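# Move masking tape from file cabinet drawer to desk

## Task

Find the masking tape roll, which sits in the top or middle drawer of one of the two short, narrow file cabinets with three drawers each, and set it on the desk so it rests there without the robot holding it. When finished, all drawers in the room must be completely closed, neither cabinet may be moved noticeably from its spot, and the robot must not have tipped over or be left leaning.

## Robot and tools

ROBOT. The robot is a Hello Robot Stretch 3 with a single arm. It has a two-wheeled base (0.33 m long, 0.34 m wide), a mast carrying a lift, and a telescoping arm that sticks out to the robot's RIGHT side. A wrist with yaw, pitch and roll holds a two-finger gripper. A head with pan and tilt carries head_camera and nav_camera, and wrist_camera rides on the gripper. The base can drive forward or back and turn in place about the point midway between the wheels, 0.05 m behind the front edge. It cannot slide sideways, so to move the gripper forward or back the base has to drive. With the arm pulled in and the wrist folded, a turn in place sweeps a circle of radius 0.28 m. An unfolded, level wrist reaches beyond that circle.

FRAMES. In the base frame the origin is on the floor between the drive wheels, x points forward, y to the left and z up. hand_pose is reported in this frame and marks the spot where the closed fingertips meet. With all wrist joints at zero, that hand frame has x up, y back toward the mast along the arm, and z toward the rear. The odometry frame is wherever the base frame was when the scene began.

TOOLS.
execute_actions: the argument actions is a list holding one action, or none if you only want a fresh state and images. An action may contain base, joints, or both, plus optional contact_limits. The motions begin together. base holds exactly one key. translate_m is a relative drive in metres from the base's last reported position, from -1 to 1, with forward positive. rotate_rad is a relative turn in radians, from -3.2 to 3.2, with counter-clockwise (left) positive. joints is a dictionary of absolute targets, each in its own unit: lift_m 0 to 1.1 (arm height on the mast), arm_m 0 to 0.52 (extension), wrist_yaw_rad -1.345 to 4.42 (0 lines the gripper up with the arm, positive swings it toward the front, 3.0 folds it over the base), wrist_pitch_rad -1.57 to 0.451 (0 level, negative tips the fingers down), wrist_roll_rad -2.911 to 2.911, gripper_m -0.089 to 0.179 (larger is wider; the real fingertip gap is about 0.007 less when nearly closed and 0.025 less when fully open, and zero below 0.007), head_pan_rad -3.953 to 1.73 (0 forward, positive left, -1.57 looks along the arm), head_tilt_rad -1.53 to 0.419 (negative looks down). contact_limits may only hold arm_m, an effort percentage from 1 to 100. The arm halts when its effort reaches that value, and the cap stays in force until the next action. cameras chooses the returned images: head_camera, nav_camera, wrist_camera or all. Leaving it out or passing null also gives all, and [] gives none. Any unknown key, name or out-of-range value rejects the whole call and nothing moves. A joint or the base left out of an action may keep driving toward its previous target. No action runs longer than 15 s.
wait: seconds from 0 to 10. It sends no new command and returns the same kind of result.
zoom_image: camera plus region [x0, y0, x1, y1] in pixels of that camera's latest full image, with the origin at the top-left and a maximum size of 504 by 504.
finished_scene: scene number. This closes the scene permanently, and its result reports whether the task succeeded.

RESULT LINES. base_status and joint_status give how each commanded motion ended. done means it reached the target; for the base that only means the wheels turned far enough, even if they slipped. off_target means it stopped short and may still be pushing. contact_stop, time_out and torque_fault mean the old target was dropped. The arm and lift stop and go slack after pressing firmly on something, and a slack lift can sink under load. on_its_own covers joints this call did not command; its "held at" is a target, not a measured position. joint_positions gives current values. lidar_m is 12 distances in a plane 0.17 m above the floor, one per 30-degree sector going counter-clockwise from straight ahead (4th left, 7th behind, 10th right). A dash means nothing was detected, and parts of the robot can hide some sectors. wrist_depth_mm and head_depth_mm are 7x7 grids of median depths (the head grid is sideways). base_odometry is wheel-based. turned_by_wheels and turned_by_imu give the turn since the last result. base_tilt gives forward and right lean in degrees, with a fixed offset of up to about 4. motor_effort is a signed percentage with the peak in brackets; it is noisy and biased. contact_limits shows the limit in force, the default and the maximum. If any call reports a stop, the remaining execute_actions, wait and finished_scene calls in that reply are skipped.

SPEED. The base is fast only when stowed: lift_m below 0.30, arm_m below 0.03 and wrist_yaw_rad above 2.54. Otherwise it is slow.

GRIPPER. To grasp, command a value smaller than the object's width. To let go, open at least 0.02 beyond the point where the fingers made contact. Neither the reading nor done confirms a grasp, so check with the cameras. To re-squeeze, send a new value.

CAUTIONS. Fold or unfold the wrist only with lift_m between 0.32 and 0.95, wrist_pitch_rad at -0.4 and roll near 0. Once folded, the lift may come down to 0.25. With yaw below -0.4, keep pitch at -0.5 or lower. Pushing with the arm against something rigid while the gripper is above roughly 0.45 m can tip the robot, and so can pushing again after a contact_stop. Use low arm_m contact limits when opening and shutting drawers. Never drive while the gripper is hooked on or gripping something that won't move, and watch for snags, especially when reversing. If base_tilt shows a lean, back off in small steps, free the gripper, and lower lift_m to about 0.2 if it stays tilted. The wrist servos switch off for 10 s after long, hard strain. Avoid drops, slams, shoving cabinets out of place, and anything falling. A loose object may occasionally get bumped by an outside disturbance. The simulation keeps running while you compose replies.

Each tool is called after ">>>" as name(argument=value, ...) on one line, values as JSON.

## Session

>>> execute_actions(actions=[])

Scene clock: 0.00 s.
base_odometry: x=+0.000 y=+0.000 heading=+0.000 (m, m, rad; odometry frame)
turned_by_wheels: +0.000 (rad since the last result)
turned_by_imu: +0.000 (rad since the last result)
base_tilt: forward=+1.1 right=+1.7 (deg)
lidar_m: 1.06 1.93 2.02 1.64 1.33 1.84 1.88 1.83 1.11 0.75 0.71 0.83
head_depth_mm: 1105 1159 1157 1178 1171 1197 1218 / 1093 1106 1116 1120 1131 1136 1150 / 2141 2195 2215 2219 2242 2267 2209 / 2046 2088 2095 2108 2132 2165 2123 / 1955 1981 2013 2012 2029 2062 2046 / 1874 1871 1891 1928 1934 1956 1963 / 1796 1807 1815 1834 1839 1858 1879
base_status: not commanded
joint_positions: lift_m=+0.546 arm_m=-0.002 wrist_yaw_rad=+3.022 wrist_pitch_rad=-0.500 wrist_roll_rad=+0.016 gripper_m=+0.037 head_pan_rad=-0.007 head_tilt_rad=+0.008
joint_status: not commanded
motor_effort: left_wheel=+0 right_wheel=-1 lift_m=+26 arm_m=+1 wrist_yaw_rad=+0 wrist_pitch_rad=+4 wrist_roll_rad=+0 gripper_m=+0 head_pan_rad=-1 head_tilt_rad=+1 (%)
hand_pose: x=+0.0042 y=+0.0686 z=+0.5410 quat_wxyz=(+0.217, +0.699, +0.132, +0.668) (m; base frame)
wrist_depth_mm: - - - - - - - / - - - - - - - / - - - - - - - / - - - - - - - / 927 906 - 887 921 886 874 / 788 775 - 756 737 764 754 / 686 685 662 684 676 668 664
pictures: head_camera (sideways: a quarter turn clockwise sets it upright), nav_camera (sideways: a quarter turn counterclockwise sets it upright), wrist_camera
Images, in order (width x height): head_camera 896x504, nav_camera 672x504, wrist_camera 644x364.

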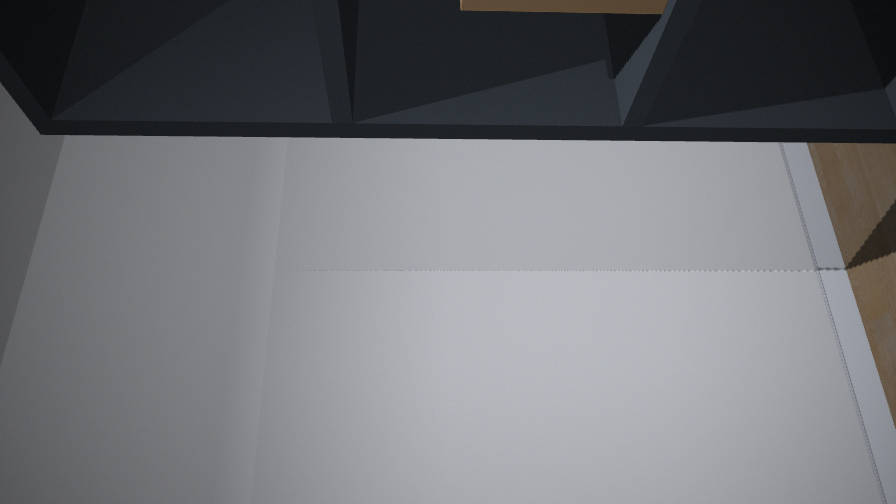

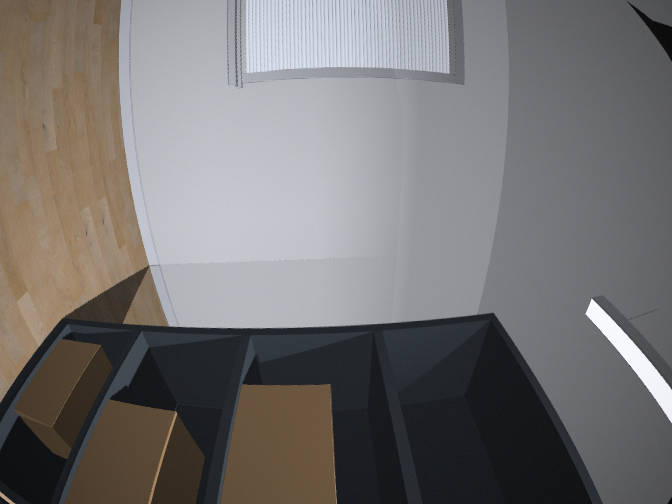

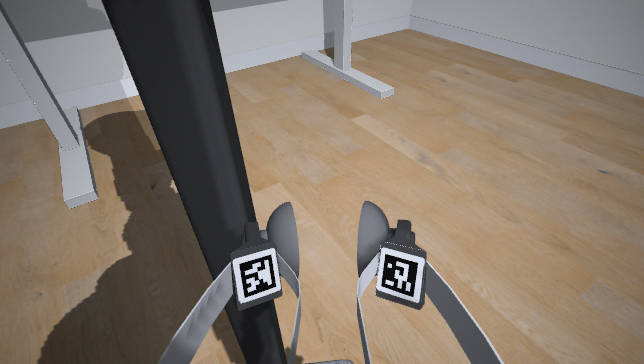

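>>> execute_actions(actions=[{"joints":{"head_pan_rad":-1.8,"head_tilt_rad":-0.6}}], cameras=["nav_camera"])

>>> execute_actions(actions=[{"joints":{"head_pan_rad":-3.4,"head_tilt_rad":-0.5}}], cameras=["nav_camera"])

Scene clock: 1.63 s.
base_odometry: x=+0.000 y=+0.000 heading=+0.000 (m, m, rad; odometry frame)
turned_by_wheels: +0.000 (rad since the last result)
turned_by_imu: +0.000 (rad since the last result)
base_tilt: forward=+1.1 right=+1.8 (deg)
lidar_m: 1.06 1.93 2.02 1.64 1.32 1.84 1.87 1.83 1.11 0.75 0.71 0.83
head_depth_mm: 1054 1427 1504 1676 1712 1442 1233 / 950 1042 1191 1389 1623 1443 1236 / 859 959 1261 1328 1564 1441 1238 / 795 867 1443 1259 1496 1410 1250 / 738 808 1451 1249 1230 1332 1243 / 692 753 1344 1257 1076 1185 1241 / 650 722 1231 1262 1022 1137 1196
base_status: not commanded
joint_positions: lift_m=+0.546 arm_m=-0.002 wrist_yaw_rad=+3.022 wrist_pitch_rad=-0.500 wrist_roll_rad=+0.016 gripper_m=+0.037 head_pan_rad=-1.793 head_tilt_rad=-0.592
joint_status: all done
motor_effort: left_wheel=-1(1) right_wheel=+0(1) lift_m=+27(26) arm_m=+1(1) wrist_yaw_rad=+0(1) wrist_pitch_rad=+5(4) wrist_roll_rad=+0(0) gripper_m=+0(0) head_pan_rad=-5(58) head_tilt_rad=-4(33) (%)
hand_pose: x=+0.0042 y=+0.0686 z=+0.5410 quat_wxyz=(+0.217, +0.699, +0.132, +0.668) (m; base frame)
wrist_depth_mm: - - - - - - - / - - - - - - - / - - - - - - - / - - - - - - - / 919 911 - 899 926 884 868 / 780 783 - 743 753 766 756 / 699 685 669 672 659 669 662
pictures: nav_camera (sideways: a quarter turn counterclockwise sets it upright)
Images, in order (width x height): nav_camera 672x504.

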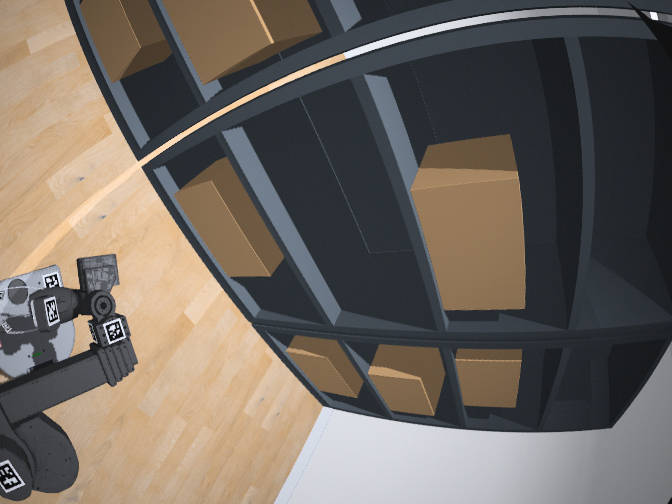

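Scene clock: 2.93 s.
base_odometry: x=+0.000 y=+0.000 heading=+0.000 (m, m, rad; odometry frame)
turned_by_wheels: +0.000 (rad since the last result)
turned_by_imu: +0.000 (rad since the last result)
base_tilt: forward=+1.2 right=+1.8 (deg)
lidar_m: 1.06 1.93 2.02 1.64 1.32 1.84 1.88 1.83 1.11 0.75 0.71 0.83
head_depth_mm: 1755 1869 2020 2156 1873 1529 1292 / 1900 2034 2215 2323 1868 1542 1296 / 2084 2261 2458 2414 1870 1531 1294 / 2136 2312 2555 2413 1873 1532 1300 / 1959 2129 2332 2416 1901 1541 1303 / 1817 1945 2113 2254 1890 1539 1303 / 1699 1819 1972 2135 1897 1538 1299
base_status: not commanded
joint_positions: lift_m=+0.546 arm_m=-0.002 wrist_yaw_rad=+3.022 wrist_pitch_rad=-0.500 wrist_roll_rad=+0.016 gripper_m=+0.037 head_pan_rad=-3.393 head_tilt_rad=-0.507
joint_status: all done
motor_effort: left_wheel=+0(0) right_wheel=-1(0) lift_m=+26(27) arm_m=+1(1) wrist_yaw_rad=+0(1) wrist_pitch_rad=+5(5) wrist_roll_rad=+0(0) gripper_m=+0(0) head_pan_rad=-5(58) head_tilt_rad=+4(13) (%)
hand_pose: x=+0.0042 y=+0.0686 z=+0.5410 quat_wxyz=(+0.217, +0.699, +0.132, +0.668) (m; base frame)
wrist_depth_mm: - - - - - - - / - - - - - - - / - - - - - - - / - - - - - - - / 913 912 - 879 897 865 876 / 778 784 - 760 742 760 758 / 685 686 663 675 673 664 663
pictures: nav_camera (sideways: a quarter turn counterclockwise sets it upright)
Images, in order (width x height): nav_camera 672x504.

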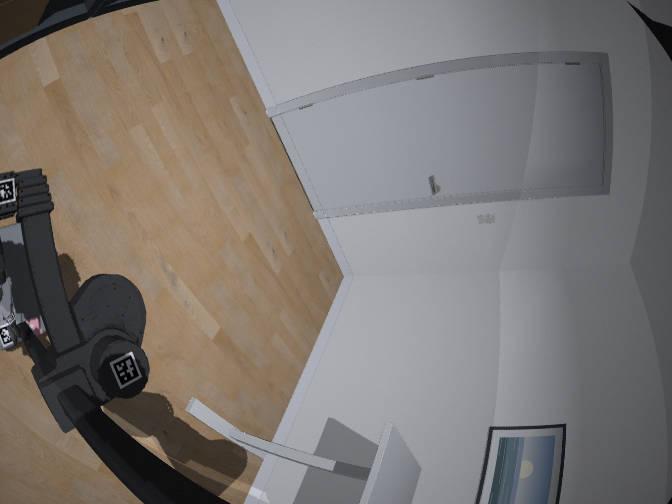

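>>> execute_actions(actions=[{"base":{"rotate_rad":0.42},"joints":{"lift_m":0.28,"head_pan_rad":-1.2,"head_tilt_rad":-0.5}}], cameras=[])

>>> execute_actions(actions=[{"base":{"translate_m":1}}], cameras=[])

>>> execute_actions(actions=[{"base":{"translate_m":0.35}}], cameras=["nav_camera"])

Scene clock: 6.53 s.
base_odometry: x=+0.000 y=+0.000 heading=+0.420 (m, m, rad; odometry frame)
turned_by_wheels: +0.420 (rad since the last result)
turned_by_imu: +0.424 (rad since the last result)
base_tilt: forward=+1.1 right=+1.8 (deg)
lidar_m: 1.93 1.96 1.64 1.32 1.33 1.93 1.83 1.11 0.77 0.71 0.83 0.96
head_depth_mm: 580 627 686 770 1044 982 1199 / 969 1038 713 805 886 1002 1195 / 991 1066 808 962 958 1376 1228 / 763 779 804 927 956 1408 1258 / 675 710 776 927 1002 1275 1280 / 696 736 810 969 1049 1233 1307 / 718 763 835 1011 1145 1303 1302
base_status: done
joint_positions: lift_m=+0.280 arm_m=-0.002 wrist_yaw_rad=+3.022 wrist_pitch_rad=-0.500 wrist_roll_rad=+0.016 gripper_m=+0.037 head_pan_rad=-1.207 head_tilt_rad=-0.507
joint_status: all done
motor_effort: left_wheel=-2(6) right_wheel=+1(3) lift_m=+24(23) arm_m=+1(1) wrist_yaw_rad=+1(0) wrist_pitch_rad=+5(5) wrist_roll_rad=+0(0) gripper_m=+0(0) head_pan_rad=+3(54) head_tilt_rad=+3(5) (%)
hand_pose: x=+0.0042 y=+0.0685 z=+0.2748 quat_wxyz=(+0.217, +0.699, +0.132, +0.668) (m; base frame)
wrist_depth_mm: - - - - - - - / - - - - - - - / 827 825 783 800 780 787 764 / 667 646 646 645 634 638 626 / 558 556 - 563 555 535 526 / 476 - - - 462 461 456 / - - - - 407 404 402
pictures: none
No camera images: the call's "cameras" was empty. Leave "cameras" out to get every camera's image.

Scene clock: 11.63 s.
base_odometry: x=+0.913 y=+0.408 heading=+0.420 (m, m, rad; odometry frame)
turned_by_wheels: +0.000 (rad since the last result)
turned_by_imu: +0.007 (rad since the last result)
base_tilt: forward=+1.2 right=+1.8 (deg)
lidar_m: 0.93 0.95 1.25 1.37 1.84 1.84 2.83 1.11 0.69 0.63 1.42 0.99
head_depth_mm: 2475 2676 2869 2322 938 869 1159 / 2530 2758 2953 2417 1869 1533 1270 / 2590 2832 3063 2417 1873 1537 1293 / 2535 2789 2930 2424 1874 1539 1300 / 2005 2149 2311 2315 1887 1541 1298 / 1652 1738 1860 1951 1881 1530 1298 / 1402 1476 1543 1632 1706 1545 1303
base_status: done
joint_positions: lift_m=+0.280 arm_m=-0.002 wrist_yaw_rad=+3.022 wrist_pitch_rad=-0.500 wrist_roll_rad=+0.016 gripper_m=+0.037 head_pan_rad=-1.207 head_tilt_rad=-0.507
joint_status: not commanded
motor_effort: left_wheel=-2(8) right_wheel=+1(6) lift_m=+24(24) arm_m=+1(1) wrist_yaw_rad=+0(0) wrist_pitch_rad=+5(5) wrist_roll_rad=+0(0) gripper_m=+0(0) head_pan_rad=+4(4) head_tilt_rad=+3(3) (%)
hand_pose: x=+0.0042 y=+0.0685 z=+0.2747 quat_wxyz=(+0.217, +0.699, +0.132, +0.668) (m; base frame)
wrist_depth_mm: - - - - - - 941 / - - - - - - 908 / 820 828 804 810 778 776 776 / 672 650 648 644 639 637 628 / 563 556 - 559 558 530 529 / 479 - - - 460 457 456 / - - - - 403 402 402
pictures: none
No camera images: the call's "cameras" was empty. Leave "cameras" out to get every camera's image.

Scene clock: 14.53 s.
base_odometry: x=+1.233 y=+0.550 heading=+0.420 (m, m, rad; odometry frame)
turned_by_wheels: +0.000 (rad since the last result)
turned_by_imu: +0.003 (rad since the last result)
base_tilt: forward=+1.2 right=+1.8 (deg)
lidar_m: 0.58 0.59 0.78 1.83 1.43 2.09 3.17 0.96 0.72 2.93 0.89 0.62
head_depth_mm: 2439 2650 2883 2417 1876 1537 1302 / 2530 2720 2951 2423 1871 1534 1296 / 2130 2405 2772 2442 1882 1538 1301 / 1572 1708 1881 2081 1880 1542 1306 / 1234 1318 1420 1530 1668 1534 1303 / 1017 1077 1139 1213 1296 1379 1305 / 873 910 956 1003 1062 1127 1190
base_status: done
joint_positions: lift_m=+0.280 arm_m=-0.002 wrist_yaw_rad=+3.022 wrist_pitch_rad=-0.500 wrist_roll_rad=+0.016 gripper_m=+0.037 head_pan_rad=-1.207 head_tilt_rad=-0.507
joint_status: not commanded
motor_effort: left_wheel=-2(7) right_wheel=+1(5) lift_m=+25(24) arm_m=+1(1) wrist_yaw_rad=+0(1) wrist_pitch_rad=+5(5) wrist_roll_rad=+0(0) gripper_m=+0(0) head_pan_rad=+4(3) head_tilt_rad=+3(4) (%)
hand_pose: x=+0.0042 y=+0.0684 z=+0.2747 quat_wxyz=(+0.217, +0.699, +0.132, +0.668) (m; base frame)
wrist_depth_mm: - - - - - 832 597 / - - - - - 841 607 / 834 807 807 793 801 763 620 / 673 666 645 643 637 630 597 / 550 549 - 558 552 535 531 / 482 - - - 459 459 460 / - - - - 403 405 401
pictures: nav_camera (sideways: a quarter turn counterclockwise sets it upright)
Images, in order (width x height): nav_camera 672x504.

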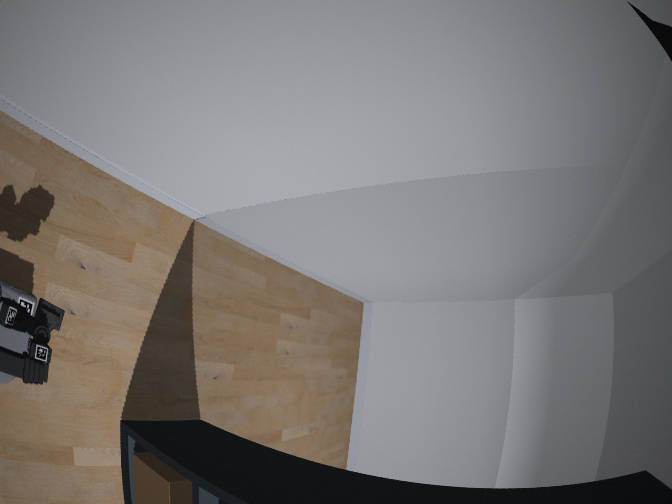

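Room axis ≈ heading 0.50.

>>> execute_actions(actions=[{"base":{"rotate_rad":-1.5}}], cameras=[])

>>> execute_actions(actions=[{"base":{"translate_m":1}}], cameras=[])

>>> execute_actions(actions=[{"base":{"translate_m":0.6}}], cameras=["nav_camera"])

Scene clock: 17.03 s.
base_odometry: x=+1.233 y=+0.550 heading=-1.080 (m, m, rad; odometry frame)
turned_by_wheels: -1.500 (rad since the last result)
turned_by_imu: -1.505 (rad since the last result)
base_tilt: forward=+1.3 right=+1.8 (deg)
lidar_m: 2.16 0.82 0.60 0.58 0.61 0.84 1.43 1.92 2.10 2.29 0.88 0.72
head_depth_mm: 2690 2885 3091 2411 1882 1534 1297 / 2493 2838 3047 2423 1881 1534 1296 / 1783 2165 2325 2305 1854 1544 1300 / 1539 1604 1790 1885 1825 1528 1304 / 1204 1275 1381 1424 1745 1506 1298 / 1004 1021 1231 1170 1303 1361 1305 / 869 883 1109 1089 1148 1159 1206
base_status: done
joint_positions: lift_m=+0.280 arm_m=-0.002 wrist_yaw_rad=+3.022 wrist_pitch_rad=-0.500 wrist_roll_rad=+0.016 gripper_m=+0.037 head_pan_rad=-1.207 head_tilt_rad=-0.507
joint_status: not commanded
motor_effort: left_wheel=+1(11) right_wheel=-1(5) lift_m=+24(23) arm_m=+1(1) wrist_yaw_rad=+0(1) wrist_pitch_rad=+5(5) wrist_roll_rad=+0(0) gripper_m=+0(0) head_pan_rad=+3(3) head_tilt_rad=+3(3) (%)
hand_pose: x=+0.0042 y=+0.0684 z=+0.2747 quat_wxyz=(+0.217, +0.699, +0.132, +0.668) (m; base frame)
wrist_depth_mm: 551 - 571 581 597 611 625 / 603 611 627 647 661 681 698 / 658 681 694 700 700 729 741 / 662 669 648 648 634 627 626 / 556 553 - 557 551 531 526 / 476 - - - 462 458 454 / - - - - 406 400 403
pictures: none
No camera images: the call's "cameras" was empty. Leave "cameras" out to get every camera's image.

Scene clock: 22.13 s.
base_odometry: x=+1.704 y=-0.332 heading=-1.080 (m, m, rad; odometry frame)
turned_by_wheels: +0.000 (rad since the last result)
turned_by_imu: +0.007 (rad since the last result)
base_tilt: forward=+1.1 right=+1.6 (deg)
lidar_m: 1.92 0.79 0.59 0.57 0.59 0.82 2.40 0.55 0.41 0.40 2.00 1.99
head_depth_mm: 2639 336 362 395 439 494 564 / 2776 3027 3223 2424 1772 542 612 / 2910 3171 3311 2419 1878 1527 1298 / 3005 3251 3395 2406 1876 1543 1302 / 3141 3336 2881 2405 1873 1538 1305 / 2991 3018 2790 2344 1880 1541 1308 / 2577 2722 2169 2188 1891 1538 1303
base_status: done
joint_positions: lift_m=+0.280 arm_m=-0.002 wrist_yaw_rad=+3.022 wrist_pitch_rad=-0.500 wrist_roll_rad=+0.016 gripper_m=+0.037 head_pan_rad=-1.207 head_tilt_rad=-0.507
joint_status: not commanded
motor_effort: left_wheel=+1(10) right_wheel=-1(3) lift_m=+24(23) arm_m=+1(1) wrist_yaw_rad=+1(0) wrist_pitch_rad=+5(6) wrist_roll_rad=+0(0) gripper_m=+0(0) head_pan_rad=+3(4) head_tilt_rad=+3(2) (%)
hand_pose: x=+0.0042 y=+0.0684 z=+0.2747 quat_wxyz=(+0.217, +0.699, +0.132, +0.668) (m; base frame)
wrist_depth_mm: 532 - 555 569 583 595 612 / 589 585 622 629 630 665 678 / 653 651 684 689 699 708 730 / 662 659 652 644 645 627 623 / 556 549 - 560 547 531 532 / 477 - - - 460 457 454 / - - - - 405 405 401
pictures: none
No camera images: the call's "cameras" was empty. Leave "cameras" out to get every camera's image.

Scene clock: 25.83 s.
base_odometry: x=+1.987 y=-0.861 heading=-1.080 (m, m, rad; odometry frame)
turned_by_wheels: +0.000 (rad since the last result)
turned_by_imu: +0.004 (rad since the last result)
base_tilt: forward=+1.1 right=+1.7 (deg)
lidar_m: 1.33 0.77 0.57 0.56 0.58 0.81 2.39 0.67 0.77 2.25 1.66 1.37
head_depth_mm: 2694 2947 3133 2408 1864 1539 1303 / 2831 3022 3197 2407 1894 1540 1299 / 2903 3088 2658 2433 1878 1534 1300 / 2845 2959 2545 2145 1867 1542 1302 / 2363 2515 2035 1957 1874 1533 1301 / 2027 2156 2040 2046 1874 1545 1304 / 1764 1862 1950 2058 1881 1543 1306
base_status: done
joint_positions: lift_m=+0.280 arm_m=-0.002 wrist_yaw_rad=+3.022 wrist_pitch_rad=-0.500 wrist_roll_rad=+0.016 gripper_m=+0.037 head_pan_rad=-1.207 head_tilt_rad=-0.507
joint_status: not commanded
motor_effort: left_wheel=+0(10) right_wheel=-1(3) lift_m=+24(24) arm_m=+1(1) wrist_yaw_rad=+1(0) wrist_pitch_rad=+5(5) wrist_roll_rad=+0(0) gripper_m=+0(0) head_pan_rad=+4(3) head_tilt_rad=+2(2) (%)
hand_pose: x=+0.0042 y=+0.0684 z=+0.2747 quat_wxyz=(+0.217, +0.699, +0.132, +0.668) (m; base frame)
wrist_depth_mm: 528 - 541 560 572 583 593 / 574 589 600 616 632 638 664 / 638 640 657 662 685 699 703 / 661 660 646 643 639 627 620 / 552 549 - 550 556 533 527 / 476 - - - 460 458 458 / - - - - 405 405 405
pictures: nav_camera (sideways: a quarter turn counterclockwise sets it upright)
Images, in order (width x height): nav_camera 672x504.

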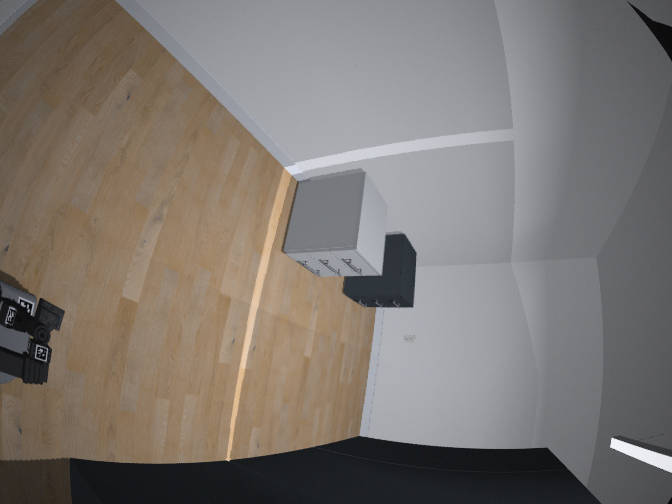

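>>> execute_actions(actions=[{"base":{"rotate_rad":1.56},"joints":{"head_pan_rad":-1.57,"head_tilt_rad":-0.8}}], cameras=[])

>>> execute_actions(actions=[{"base":{"translate_m":-1}}], cameras=[])

>>> execute_actions(actions=[{"base":{"translate_m":-0.65}}], cameras=[])

>>> execute_actions(actions=[{"joints":{"lift_m":0.5,"wrist_pitch_rad":-0.4}}], cameras=[])

>>> execute_actions(actions=[{"joints":{"wrist_yaw_rad":0}}], cameras=[])

>>> execute_actions(actions=[{"joints":{"wrist_pitch_rad":0,"gripper_m":0.08}}], cameras=["head_camera","wrist_camera"])

Scene clock: 28.43 s.
base_odometry: x=+1.987 y=-0.861 heading=+0.480 (m, m, rad; odometry frame)
turned_by_wheels: +1.560 (rad since the last result)
turned_by_imu: +1.567 (rad since the last result)
base_tilt: forward=+1.1 right=+1.7 (deg)
lidar_m: 0.56 0.58 0.79 2.20 0.67 0.76 2.11 1.67 1.37 1.33 0.78 0.58
head_depth_mm: 1186 1358 1584 1701 1463 1288 1151 / 1192 1367 1586 1699 1471 1299 1154 / 1200 1379 1598 1711 1471 1288 1161 / 1208 1374 1602 1698 1469 1294 1169 / 1200 1371 1614 1713 1476 1304 1156 / 1206 1378 1622 1717 1479 1300 1156 / 1209 1384 1550 1595 1457 1302 1160
base_status: done
joint_positions: lift_m=+0.280 arm_m=-0.002 wrist_yaw_rad=+3.022 wrist_pitch_rad=-0.500 wrist_roll_rad=+0.016 gripper_m=+0.037 head_pan_rad=-1.563 head_tilt_rad=-0.790
joint_status: all done
motor_effort: left_wheel=-2(9) right_wheel=+1(6) lift_m=+24(24) arm_m=+1(1) wrist_yaw_rad=+1(0) wrist_pitch_rad=+5(5) wrist_roll_rad=+0(0) gripper_m=+0(0) head_pan_rad=-5(35) head_tilt_rad=-4(25) (%)
hand_pose: x=+0.0042 y=+0.0684 z=+0.2747 quat_wxyz=(+0.217, +0.699, +0.132, +0.668) (m; base frame)
wrist_depth_mm: 560 - - - - 860 605 / 561 732 - - - 856 605 / 599 739 797 805 774 783 611 / 644 651 652 644 630 633 589 / 557 542 - 560 555 537 531 / 476 - - - 458 457 453 / - - - - 409 404 400
pictures: none
No camera images: the call's "cameras" was empty. Leave "cameras" out to get every camera's image.

Scene clock: 33.43 s.
base_odometry: x=+1.100 y=-1.323 heading=+0.480 (m, m, rad; odometry frame)
turned_by_wheels: +0.000 (rad since the last result)
turned_by_imu: -0.006 (rad since the last result)
base_tilt: forward=+1.1 right=+1.7 (deg)
lidar_m: 1.55 0.76 0.55 0.53 0.55 0.75 2.07 1.08 0.90 1.33 1.37 1.61
head_depth_mm: 1182 1360 1553 1630 1469 1285 1162 / 1187 1359 1587 1706 1467 1288 1155 / 1195 1365 1606 1708 1471 1292 1154 / 1198 1368 1605 1702 1475 1297 1173 / 1202 1371 1608 1711 1476 1295 1161 / 1200 1374 1613 1719 1475 1303 1156 / 1203 1377 1622 1722 1483 1300 1159
base_status: done
joint_positions: lift_m=+0.280 arm_m=-0.002 wrist_yaw_rad=+3.022 wrist_pitch_rad=-0.500 wrist_roll_rad=+0.016 gripper_m=+0.037 head_pan_rad=-1.563 head_tilt_rad=-0.790
joint_status: not commanded
motor_effort: left_wheel=-1(11) right_wheel=+1(2) lift_m=+24(24) arm_m=+1(0) wrist_yaw_rad=+1(1) wrist_pitch_rad=+5(5) wrist_roll_rad=+0(0) gripper_m=+0(0) head_pan_rad=-4(4) head_tilt_rad=-4(5) (%)
hand_pose: x=+0.0042 y=+0.0684 z=+0.2747 quat_wxyz=(+0.217, +0.699, +0.132, +0.668) (m; base frame)
wrist_depth_mm: 497 - 530 541 550 567 594 / 543 569 578 589 607 633 882 / 601 628 639 662 677 707 734 / 641 662 641 650 628 633 623 / 544 547 - 552 551 525 527 / 477 - - - 461 455 456 / - - - - 407 401 400
pictures: none
No camera images: the call's "cameras" was empty. Leave "cameras" out to get every camera's image.

Scene clock: 37.30 s.
base_odometry: x=+0.523 y=-1.623 heading=+0.480 (m, m, rad; odometry frame)
turned_by_wheels: +0.000 (rad since the last result)
turned_by_imu: -0.004 (rad since the last result)
base_tilt: forward=+1.2 right=+1.7 (deg)
lidar_m: 2.20 0.76 0.55 0.53 0.55 0.74 1.57 1.08 0.79 0.76 1.38 1.88
head_depth_mm: 1190 1358 1590 1698 1468 1290 1155 / 1193 1362 1209 1086 1391 1291 1148 / 1198 1358 1214 1091 1362 1294 1152 / 1197 1363 1214 1090 1369 1293 1170 / 1205 1373 1284 1119 1420 1294 1158 / 1200 1379 1613 1725 1475 1305 1155 / 1206 1384 1626 1717 1487 1295 1158
base_status: done
joint_positions: lift_m=+0.280 arm_m=-0.002 wrist_yaw_rad=+3.022 wrist_pitch_rad=-0.500 wrist_roll_rad=+0.016 gripper_m=+0.037 head_pan_rad=-1.563 head_tilt_rad=-0.790
joint_status: not commanded
motor_effort: left_wheel=-1(12) right_wheel=+0(4) lift_m=+24(25) arm_m=+0(1) wrist_yaw_rad=+0(1) wrist_pitch_rad=+5(5) wrist_roll_rad=+0(0) gripper_m=+0(0) head_pan_rad=-4(4) head_tilt_rad=-4(5) (%)
hand_pose: x=+0.0042 y=+0.0684 z=+0.2747 quat_wxyz=(+0.217, +0.699, +0.132, +0.668) (m; base frame)
wrist_depth_mm: 484 - 521 535 547 570 592 / 538 551 575 591 609 626 650 / 591 613 643 657 685 710 719 / 639 659 643 634 639 629 620 / 562 545 - 561 555 529 529 / 477 - - - 460 458 453 / - - - - 407 402 401
pictures: none
No camera images: the call's "cameras" was empty. Leave "cameras" out to get every camera's image.

Scene clock: 40.13 s.
base_odometry: x=+0.523 y=-1.623 heading=+0.480 (m, m, rad; odometry frame)
turned_by_wheels: +0.000 (rad since the last result)
turned_by_imu: +0.000 (rad since the last result)
base_tilt: forward=+1.1 right=+1.7 (deg)
lidar_m: 2.20 0.76 0.55 0.53 0.55 0.74 1.57 1.09 0.79 0.76 1.38 1.88
head_depth_mm: 1191 1361 1598 1700 1471 1293 1160 / 1188 1358 1208 1096 1393 1296 1181 / 1192 1354 1214 1091 1361 1295 1180 / 1199 1365 1215 1093 1367 1299 1195 / 1204 1370 1288 1120 1420 1293 1160 / 1210 1374 1607 1715 1473 1297 1161 / 1207 1383 1619 1712 1482 1301 1162
base_status: not commanded
joint_positions: lift_m=+0.500 arm_m=-0.002 wrist_yaw_rad=+3.022 wrist_pitch_rad=-0.421 wrist_roll_rad=+0.016 gripper_m=+0.037 head_pan_rad=-1.563 head_tilt_rad=-0.790
joint_status: all done
motor_effort: left_wheel=-1(1) right_wheel=+0(0) lift_m=+29(30) arm_m=+0(1) wrist_yaw_rad=+0(0) wrist_pitch_rad=+7(9) wrist_roll_rad=+0(0) gripper_m=+0(0) head_pan_rad=-5(5) head_tilt_rad=-5(5) (%)
hand_pose: x=+0.0055 y=+0.0791 z=+0.5118 quat_wxyz=(+0.190, +0.704, +0.105, +0.676) (m; base frame)
wrist_depth_mm: 482 - 513 527 544 558 573 / 526 540 558 573 588 620 625 / 567 591 617 640 655 678 707 / 636 653 667 700 729 763 778 / 697 719 - 790 821 837 868 / 765 779 - 751 738 755 742 / 684 672 - 653 660 661 645
pictures: none
No camera images: the call's "cameras" was empty. Leave "cameras" out to get every camera's image.

Scene clock: 42.67 s.
base_odometry: x=+0.523 y=-1.623 heading=+0.480 (m, m, rad; odometry frame)
turned_by_wheels: +0.000 (rad since the last result)
turned_by_imu: +0.000 (rad since the last result)
base_tilt: forward=+1.0 right=+1.7 (deg)
lidar_m: 2.20 0.76 0.55 0.53 0.55 0.74 1.56 1.09 0.79 0.76 1.38 1.88
head_depth_mm: 1191 1359 1601 1703 1471 1290 1157 / 1190 1355 1213 1091 1392 1293 1180 / 1195 1361 1211 1088 1362 1294 - / 1192 1365 1209 1092 1371 1297 1156 / 1203 1374 1281 1123 1423 1291 1155 / 1205 1389 1609 1728 1480 1304 1160 / 1207 1376 1629 1723 1478 1295 1158
base_status: not commanded
joint_positions: lift_m=+0.500 arm_m=-0.002 wrist_yaw_rad=+0.003 wrist_pitch_rad=-0.421 wrist_roll_rad=+0.016 gripper_m=+0.037 head_pan_rad=-1.563 head_tilt_rad=-0.790
joint_status: all done
motor_effort: left_wheel=-1(2) right_wheel=+0(1) lift_m=+29(29) arm_m=+1(1) wrist_yaw_rad=-2(3) wrist_pitch_rad=+7(7) wrist_roll_rad=+0(0) gripper_m=+0(0) head_pan_rad=-4(4) head_tilt_rad=-5(6) (%)
hand_pose: x=-0.0209 y=-0.3673 z=+0.5118 quat_wxyz=(+0.686, +0.148, -0.697, -0.148) (m; base frame)
wrist_depth_mm: 1000 - 964 647 621 986 827 / - - 524 517 509 - 832 / - - 576 560 555 - 833 / - - 655 620 621 - 843 / 932 914 894 688 710 881 818 / 782 765 775 757 734 751 748 / 675 675 662 662 661 660 652
pictures: none
No camera images: the call's "cameras" was empty. Leave "cameras" out to get every camera's image.

Scene clock: 43.70 s.
base_odometry: x=+0.523 y=-1.623 heading=+0.480 (m, m, rad; odometry frame)
turned_by_wheels: +0.000 (rad since the last result)
turned_by_imu: +0.000 (rad since the last result)
base_tilt: forward=+1.3 right=+1.8 (deg)
lidar_m: 2.20 0.75 0.55 0.53 0.55 0.75 1.57 1.09 0.79 0.76 1.38 1.87
head_depth_mm: 1188 1359 1602 1699 1460 1291 1161 / 1196 1356 1211 1092 1391 1296 1180 / 1194 1365 1214 1088 1363 1316 - / 1202 1360 1214 1090 1364 1293 1149 / 1201 1372 1289 1119 1412 1299 1154 / 1211 1383 1623 1717 1474 1300 1160 / 1208 1386 1628 1719 1474 1303 1163
base_status: not commanded
joint_positions: lift_m=+0.500 arm_m=-0.002 wrist_yaw_rad=+0.003 wrist_pitch_rad=-0.026 wrist_roll_rad=+0.016 gripper_m=+0.080 head_pan_rad=-1.563 head_tilt_rad=-0.790
joint_status: all done
motor_effort: left_wheel=-2(1) right_wheel=+1(0) lift_m=+29(30) arm_m=+0(1) wrist_yaw_rad=-3(3) wrist_pitch_rad=+9(9) wrist_roll_rad=+0(0) gripper_m=+0(85) head_pan_rad=-5(5) head_tilt_rad=-5(4) (%)
hand_pose: x=-0.0208 y=-0.3989 z=+0.6079 quat_wxyz=(+0.702, +0.010, -0.712, -0.008) (m; base frame)
wrist_depth_mm: - - - - - 982 988 / - - - - - - - / - - - - - - - / - - - 754 790 - 890 / - - 559 549 546 - 858 / - - 571 572 577 - 860 / - - 609 582 592 975 863
pictures: head_camera (sideways: a quarter turn clockwise sets it upright), wrist_camera
Images, in order (width x height): head_camera 896x504, wrist_camera 644x364.

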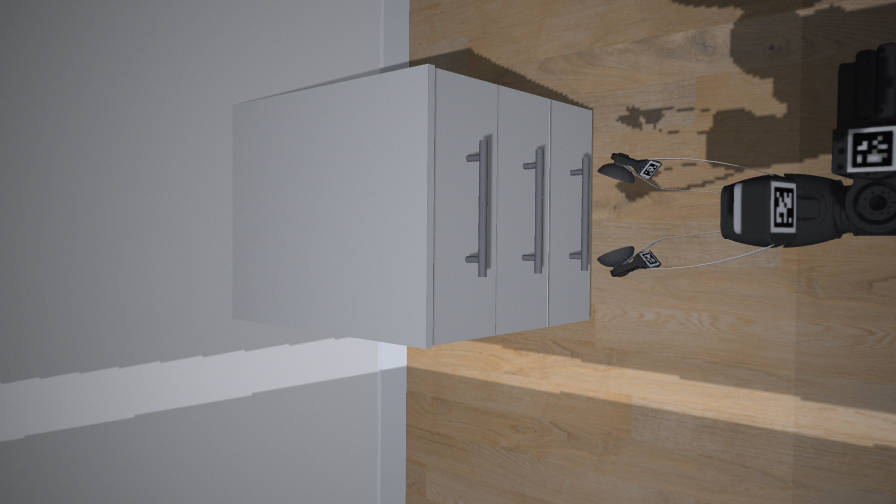

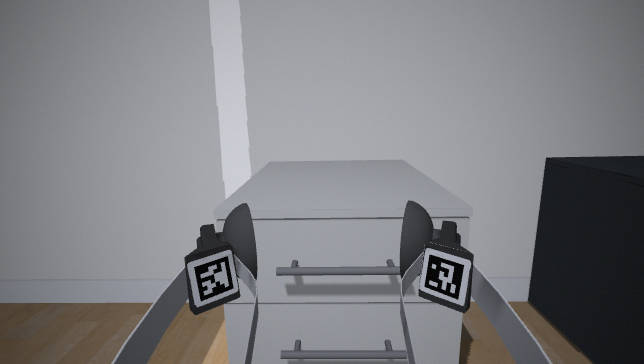

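>>> execute_actions(actions=[{"joints":{"lift_m":0.34,"wrist_roll_rad":1.57,"arm_m":0.22}}], cameras=["wrist_camera"])

Scene clock: 46.77 s.
base_odometry: x=+0.523 y=-1.623 heading=+0.480 (m, m, rad; odometry frame)
turned_by_wheels: +0.000 (rad since the last result)
turned_by_imu: +0.000 (rad since the last result)
base_tilt: forward=+1.2 right=+1.7 (deg)
lidar_m: 2.21 0.76 0.55 0.53 0.55 0.74 1.57 1.08 0.79 0.76 1.38 1.87
head_depth_mm: 1183 1366 1599 1694 1475 1289 1151 / 1195 1361 1211 1089 1391 1292 1163 / 1195 1352 1213 1089 1338 - 1150 / 1199 1364 1215 1094 1363 1274 1154 / 1199 1378 1283 1122 1425 1299 1156 / 1206 1383 1618 1713 1474 1303 1158 / 1206 1388 1627 1720 1479 1300 1157
base_status: not commanded
joint_positions: lift_m=+0.340 arm_m=+0.220 wrist_yaw_rad=+0.002 wrist_pitch_rad=-0.024 wrist_roll_rad=+1.566 gripper_m=+0.080 head_pan_rad=-1.563 head_tilt_rad=-0.790
joint_status: all done
motor_effort: left_wheel=-2(1) right_wheel=+0(1) lift_m=+23(24) arm_m=+5(3) wrist_yaw_rad=-1(3) wrist_pitch_rad=+8(8) wrist_roll_rad=+2(5) gripper_m=+0(0) head_pan_rad=-5(5) head_tilt_rad=-5(5) (%)
hand_pose: x=-0.0209 y=-0.6202 z=+0.4483 quat_wxyz=(+0.003, +0.001, -1.000, -0.012) (m; base frame)
wrist_depth_mm: 812 796 797 276 275 276 274 / 828 827 811 284 285 285 284 / 860 852 854 295 293 296 292 / 873 892 864 304 306 301 304 / 911 936 882 313 313 312 316 / 938 947 636 324 326 322 327 / 998 990 988 335 338 339 338
pictures: wrist_camera
Images, in order (width x height): wrist_camera 644x364.

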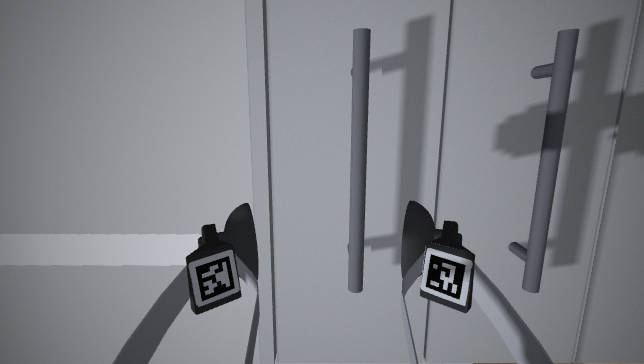

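>>> execute_actions(actions=[{"joints":{"lift_m":0.313,"arm_m":0.325}}], cameras=["wrist_camera"])

>>> execute_actions(actions=[{"joints":{"gripper_m":-0.03}}], cameras=[])

>>> execute_actions(actions=[{"joints":{"arm_m":0.03}}], cameras=["head_camera"])

Scene clock: 52.30 s.
base_odometry: x=+0.523 y=-1.623 heading=+0.480 (m, m, rad; odometry frame)
turned_by_wheels: +0.000 (rad since the last result)
turned_by_imu: +0.001 (rad since the last result)
base_tilt: forward=+1.2 right=+1.8 (deg)
lidar_m: 2.20 0.76 0.55 0.53 0.55 0.74 1.57 1.09 0.79 0.76 1.38 1.87
head_depth_mm: 1187 1362 1590 1697 1465 1286 1149 / 1192 1355 1211 1092 1388 1295 1159 / 1196 1361 1209 1086 1226 1273 1155 / 1201 1364 1218 1093 1366 1290 1156 / 1196 1377 1293 1119 1419 1294 1157 / 1203 1371 1618 1710 1477 1294 1158 / 1204 1387 1624 1711 1475 1299 1156
base_status: not commanded
joint_positions: lift_m=+0.313 arm_m=+0.325 wrist_yaw_rad=+0.002 wrist_pitch_rad=-0.024 wrist_roll_rad=+1.566 gripper_m=+0.080 head_pan_rad=-1.563 head_tilt_rad=-0.790
joint_status: all done
motor_effort: left_wheel=-1(1) right_wheel=+0(0) lift_m=+24(24) arm_m=+4(3) wrist_yaw_rad=-1(2) wrist_pitch_rad=+8(8) wrist_roll_rad=+2(2) gripper_m=+0(0) head_pan_rad=-5(5) head_tilt_rad=-4(4) (%)
hand_pose: x=-0.0210 y=-0.7252 z=+0.4213 quat_wxyz=(+0.003, +0.001, -1.000, -0.012) (m; base frame)
wrist_depth_mm: 711 696 178 177 178 178 177 / 720 725 184 182 183 184 183 / 751 748 190 188 190 190 190 / 774 773 196 195 196 196 195 / 815 815 201 202 203 203 201 / 832 834 211 209 211 211 208 / 852 871 219 216 218 219 214
pictures: wrist_camera
Images, in order (width x height): wrist_camera 644x364.

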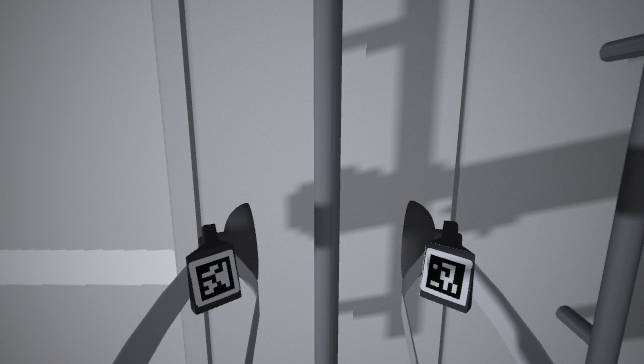

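Scene clock: 53.90 s.
base_odometry: x=+0.523 y=-1.623 heading=+0.480 (m, m, rad; odometry frame)
turned_by_wheels: +0.000 (rad since the last result)
turned_by_imu: +0.000 (rad since the last result)
base_tilt: forward=+1.2 right=+1.8 (deg)
lidar_m: 2.20 0.76 0.55 0.53 0.55 0.75 1.57 1.09 0.79 0.76 1.38 1.87
head_depth_mm: 1189 1364 1595 1697 1471 1291 1147 / 1198 1360 1216 1096 1390 1285 1160 / 1196 1359 1211 1088 1229 1267 1156 / 1197 1357 1213 1091 1370 1291 1155 / 1197 1375 1290 1120 1421 1299 1157 / 1201 1385 1614 1703 1476 1300 1158 / 1207 1377 1623 1728 1490 1296 1157
base_status: not commanded
joint_positions: lift_m=+0.313 arm_m=+0.325 wrist_yaw_rad=+0.002 wrist_pitch_rad=-0.022 wrist_roll_rad=+1.571 gripper_m=-0.029 head_pan_rad=-1.563 head_tilt_rad=-0.790
joint_status: all done
motor_effort: left_wheel=-1(1) right_wheel=+0(0) lift_m=+24(24) arm_m=+4(4) wrist_yaw_rad=-1(2) wrist_pitch_rad=+7(8) wrist_roll_rad=-1(2) gripper_m=-15(93) head_pan_rad=-5(4) head_tilt_rad=-4(5) (%)
hand_pose: x=-0.0210 y=-0.7253 z=+0.4220 quat_wxyz=(+0.000, +0.001, -1.000, -0.011) (m; base frame)
wrist_depth_mm: 703 698 178 177 178 178 177 / 723 726 184 182 183 183 183 / 766 754 190 189 189 190 189 / 768 780 195 194 196 196 195 / 802 806 203 - 203 203 201 / 827 838 210 213 210 210 209 / 873 859 217 217 218 218 214
pictures: none
No camera images: the call's "cameras" was empty. Leave "cameras" out to get every camera's image.

Scene clock: 57.30 s.
base_odometry: x=+0.523 y=-1.623 heading=+0.480 (m, m, rad; odometry frame)
turned_by_wheels: +0.000 (rad since the last result)
turned_by_imu: +0.001 (rad since the last result)
base_tilt: forward=+1.1 right=+1.7 (deg)
lidar_m: 2.20 0.76 0.55 0.53 0.55 0.74 1.57 1.08 0.79 0.76 1.38 1.87
head_depth_mm: 1187 1365 1601 1708 1471 1289 1151 / 1191 1358 1213 1089 1389 1292 1166 / 1191 1357 1212 1084 1354 1292 1194 / 1195 1366 1213 1093 1372 1296 1147 / 1199 1379 1289 1120 1427 1300 1155 / 1209 1381 1616 1715 1479 1300 1157 / 1210 1385 1610 1718 1483 1297 1160
base_status: not commanded
joint_positions: lift_m=+0.313 arm_m=+0.030 wrist_yaw_rad=+0.001 wrist_pitch_rad=-0.020 wrist_roll_rad=+1.571 gripper_m=-0.029 head_pan_rad=-1.563 head_tilt_rad=-0.790
joint_status: all done
motor_effort: left_wheel=-1(1) right_wheel=+0(0) lift_m=+23(24) arm_m=-2(5) wrist_yaw_rad=+0(2) wrist_pitch_rad=+6(7) wrist_roll_rad=-1(1) gripper_m=-12(15) head_pan_rad=-4(4) head_tilt_rad=-5(6) (%)
hand_pose: x=-0.0211 y=-0.4310 z=+0.4224 quat_wxyz=(+0.000, +0.001, -1.000, -0.010) (m; base frame)
wrist_depth_mm: 988 984 984 456 458 454 452 / - - - 462 464 461 463 / - - - 479 477 479 479 / - - - 495 493 499 496 / - - - - 512 513 502 / - - - - - 730 525 / - - - - - 773 522
pictures: head_camera (sideways: a quarter turn clockwise sets it upright)
Images, in order (width x height): head_camera 896x504.

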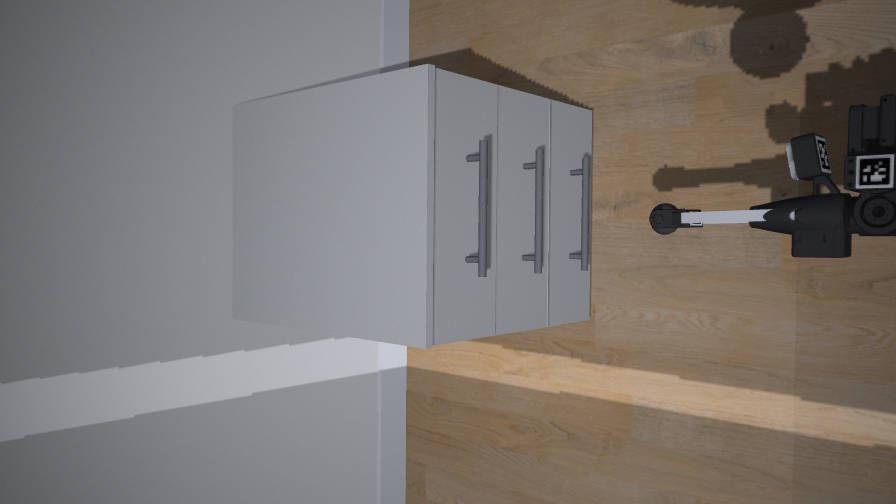

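Slipped. Deeper, tighter.

>>> execute_actions(actions=[{"joints":{"gripper_m":0.06,"arm_m":0.345}}], cameras=[])

>>> execute_actions(actions=[{"joints":{"gripper_m":-0.07}}], cameras=["head_camera"])

>>> execute_actions(actions=[{"joints":{"arm_m":0.05}}], cameras=["head_camera"])

Scene clock: 61.07 s.
base_odometry: x=+0.523 y=-1.623 heading=+0.480 (m, m, rad; odometry frame)
turned_by_wheels: +0.000 (rad since the last result)
turned_by_imu: +0.000 (rad since the last result)
base_tilt: forward=+1.2 right=+1.6 (deg)
lidar_m: 2.20 0.76 0.55 0.53 0.55 0.75 1.57 1.09 0.80 0.77 1.38 1.87
head_depth_mm: 1195 1362 1603 1695 1471 1290 1152 / 1191 1357 1212 1098 1391 1296 1160 / 1197 1364 1211 1090 1236 1300 1156 / 1197 1364 1218 1093 1376 1295 1157 / 1201 1378 1287 1129 1418 1299 1152 / 1206 1381 1617 1715 1473 1298 1160 / 1202 1382 1620 1713 1470 1302 1159
base_status: not commanded
joint_positions: lift_m=+0.313 arm_m=+0.344 wrist_yaw_rad=-0.003 wrist_pitch_rad=-0.021 wrist_roll_rad=+1.571 gripper_m=+0.060 head_pan_rad=-1.563 head_tilt_rad=-0.790
joint_status: all done
motor_effort: left_wheel=-3(3) right_wheel=+3(3) lift_m=+24(24) arm_m=+7(8) wrist_yaw_rad=+3(3) wrist_pitch_rad=+7(8) wrist_roll_rad=-1(1) gripper_m=-1(86) head_pan_rad=-5(4) head_tilt_rad=-5(5) (%)
hand_pose: x=-0.0220 y=-0.7450 z=+0.4221 quat_wxyz=(+0.000, -0.001, -1.000, -0.011) (m; base frame)
wrist_depth_mm: 692 681 165 165 165 165 165 / 711 695 171 170 170 170 170 / 732 734 176 174 175 176 176 / 753 752 182 180 182 182 181 / 786 775 189 186 185 188 187 / 796 833 - 194 196 194 195 / 824 841 201 200 201 201 193
pictures: none
No camera images: the call's "cameras" was empty. Leave "cameras" out to get every camera's image.

Scene clock: 62.87 s.
base_odometry: x=+0.523 y=-1.623 heading=+0.480 (m, m, rad; odometry frame)
turned_by_wheels: +0.000 (rad since the last result)
turned_by_imu: +0.000 (rad since the last result)
base_tilt: forward=+1.1 right=+1.7 (deg)
lidar_m: 2.20 0.76 0.55 0.53 0.55 0.75 1.56 1.09 0.80 0.77 1.38 1.88
head_depth_mm: 1190 1364 1598 1696 1465 1291 1147 / 1197 1353 1209 1092 1384 1292 1164 / 1195 1354 1211 1092 1275 1295 1149 / 1195 1349 1211 1092 1379 1295 1153 / 1200 1377 1284 1132 1416 1303 1157 / 1203 1374 1629 1715 1474 1300 1160 / 1211 1389 1623 1715 1484 1301 1159
base_status: not commanded
joint_positions: lift_m=+0.313 arm_m=+0.345 wrist_yaw_rad=-0.003 wrist_pitch_rad=-0.018 wrist_roll_rad=+1.572 gripper_m=-0.069 head_pan_rad=-1.563 head_tilt_rad=-0.791
joint_status: all done
motor_effort: left_wheel=-1(4) right_wheel=+0(3) lift_m=+24(24) arm_m=+3(7) wrist_yaw_rad=+3(4) wrist_pitch_rad=+6(10) wrist_roll_rad=-1(1) gripper_m=-30(100) head_pan_rad=-4(4) head_tilt_rad=-4(5) (%)
hand_pose: x=-0.0220 y=-0.7455 z=+0.4227 quat_wxyz=(+0.000, -0.001, -1.000, -0.010) (m; base frame)
wrist_depth_mm: 689 685 162 162 162 165 165 / 710 714 168 167 168 170 170 / 744 726 173 172 173 177 176 / 766 741 179 178 178 182 181 / 800 782 186 146 185 188 187 / 803 807 191 192 191 194 194 / 851 848 199 198 198 201 198
pictures: head_camera (sideways: a quarter turn clockwise sets it upright)
Images, in order (width x height): head_camera 896x504.

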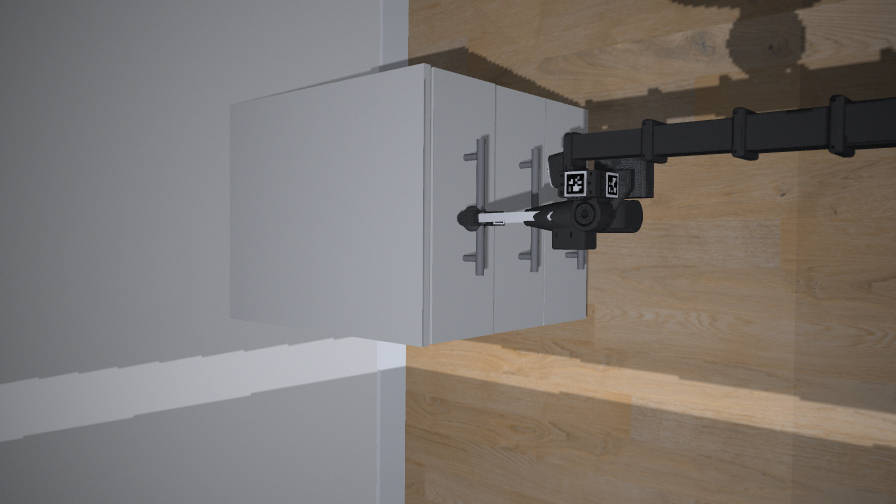

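Scene clock: 66.27 s.
base_odometry: x=+0.523 y=-1.623 heading=+0.480 (m, m, rad; odometry frame)
turned_by_wheels: +0.000 (rad since the last result)
turned_by_imu: +0.000 (rad since the last result)
base_tilt: forward=+1.2 right=+1.7 (deg)
lidar_m: 2.20 0.76 0.55 0.53 0.55 0.75 1.57 1.08 0.80 0.77 1.38 1.87
head_depth_mm: 1188 1363 1598 1694 1466 1288 1150 / 1192 1365 1207 1090 1026 1271 1167 / 1199 1354 1212 1137 1050 1271 - / 1195 1356 1217 1165 1052 1269 1134 / 1202 1372 1284 1166 1042 1278 1150 / 1206 1380 1613 1716 1472 1299 1159 / 1204 1382 1621 1711 1483 1293 1156
base_status: not commanded
joint_positions: lift_m=+0.313 arm_m=+0.050 wrist_yaw_rad=-0.011 wrist_pitch_rad=-0.022 wrist_roll_rad=+1.572 gripper_m=-0.053 head_pan_rad=-1.563 head_tilt_rad=-0.791
joint_status: all done
on_its_own: gripper_m is held at -0.054, not at your -0.070, by its stall guard, which is still easing
motor_effort: left_wheel=-2(2) right_wheel=+3(3) lift_m=+25(25) arm_m=-2(2) wrist_yaw_rad=+12(13) wrist_pitch_rad=+7(7) wrist_roll_rad=-1(1) gripper_m=-24(30) head_pan_rad=-4(5) head_tilt_rad=-4(6) (%)
hand_pose: x=-0.0242 y=-0.4510 z=+0.4219 quat_wxyz=(+0.000, -0.006, -1.000, -0.011) (m; base frame)
wrist_depth_mm: 968 948 164 163 165 437 447 / 983 - 169 168 169 451 454 / - - 174 173 174 464 466 / - - 180 179 179 479 486 / - - 186 146 185 498 492 / - - 192 191 191 673 503 / - - 199 197 198 781 513
pictures: head_camera (sideways: a quarter turn clockwise sets it upright)
Images, in order (width x height): head_camera 896x504.

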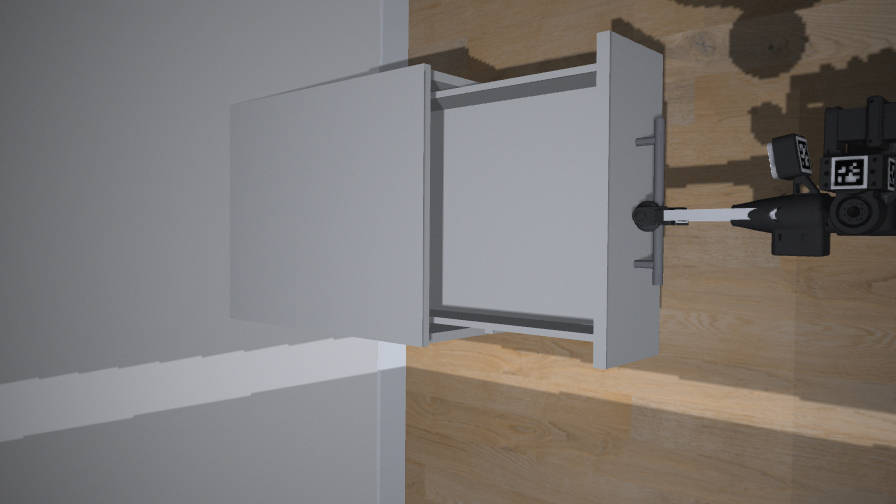

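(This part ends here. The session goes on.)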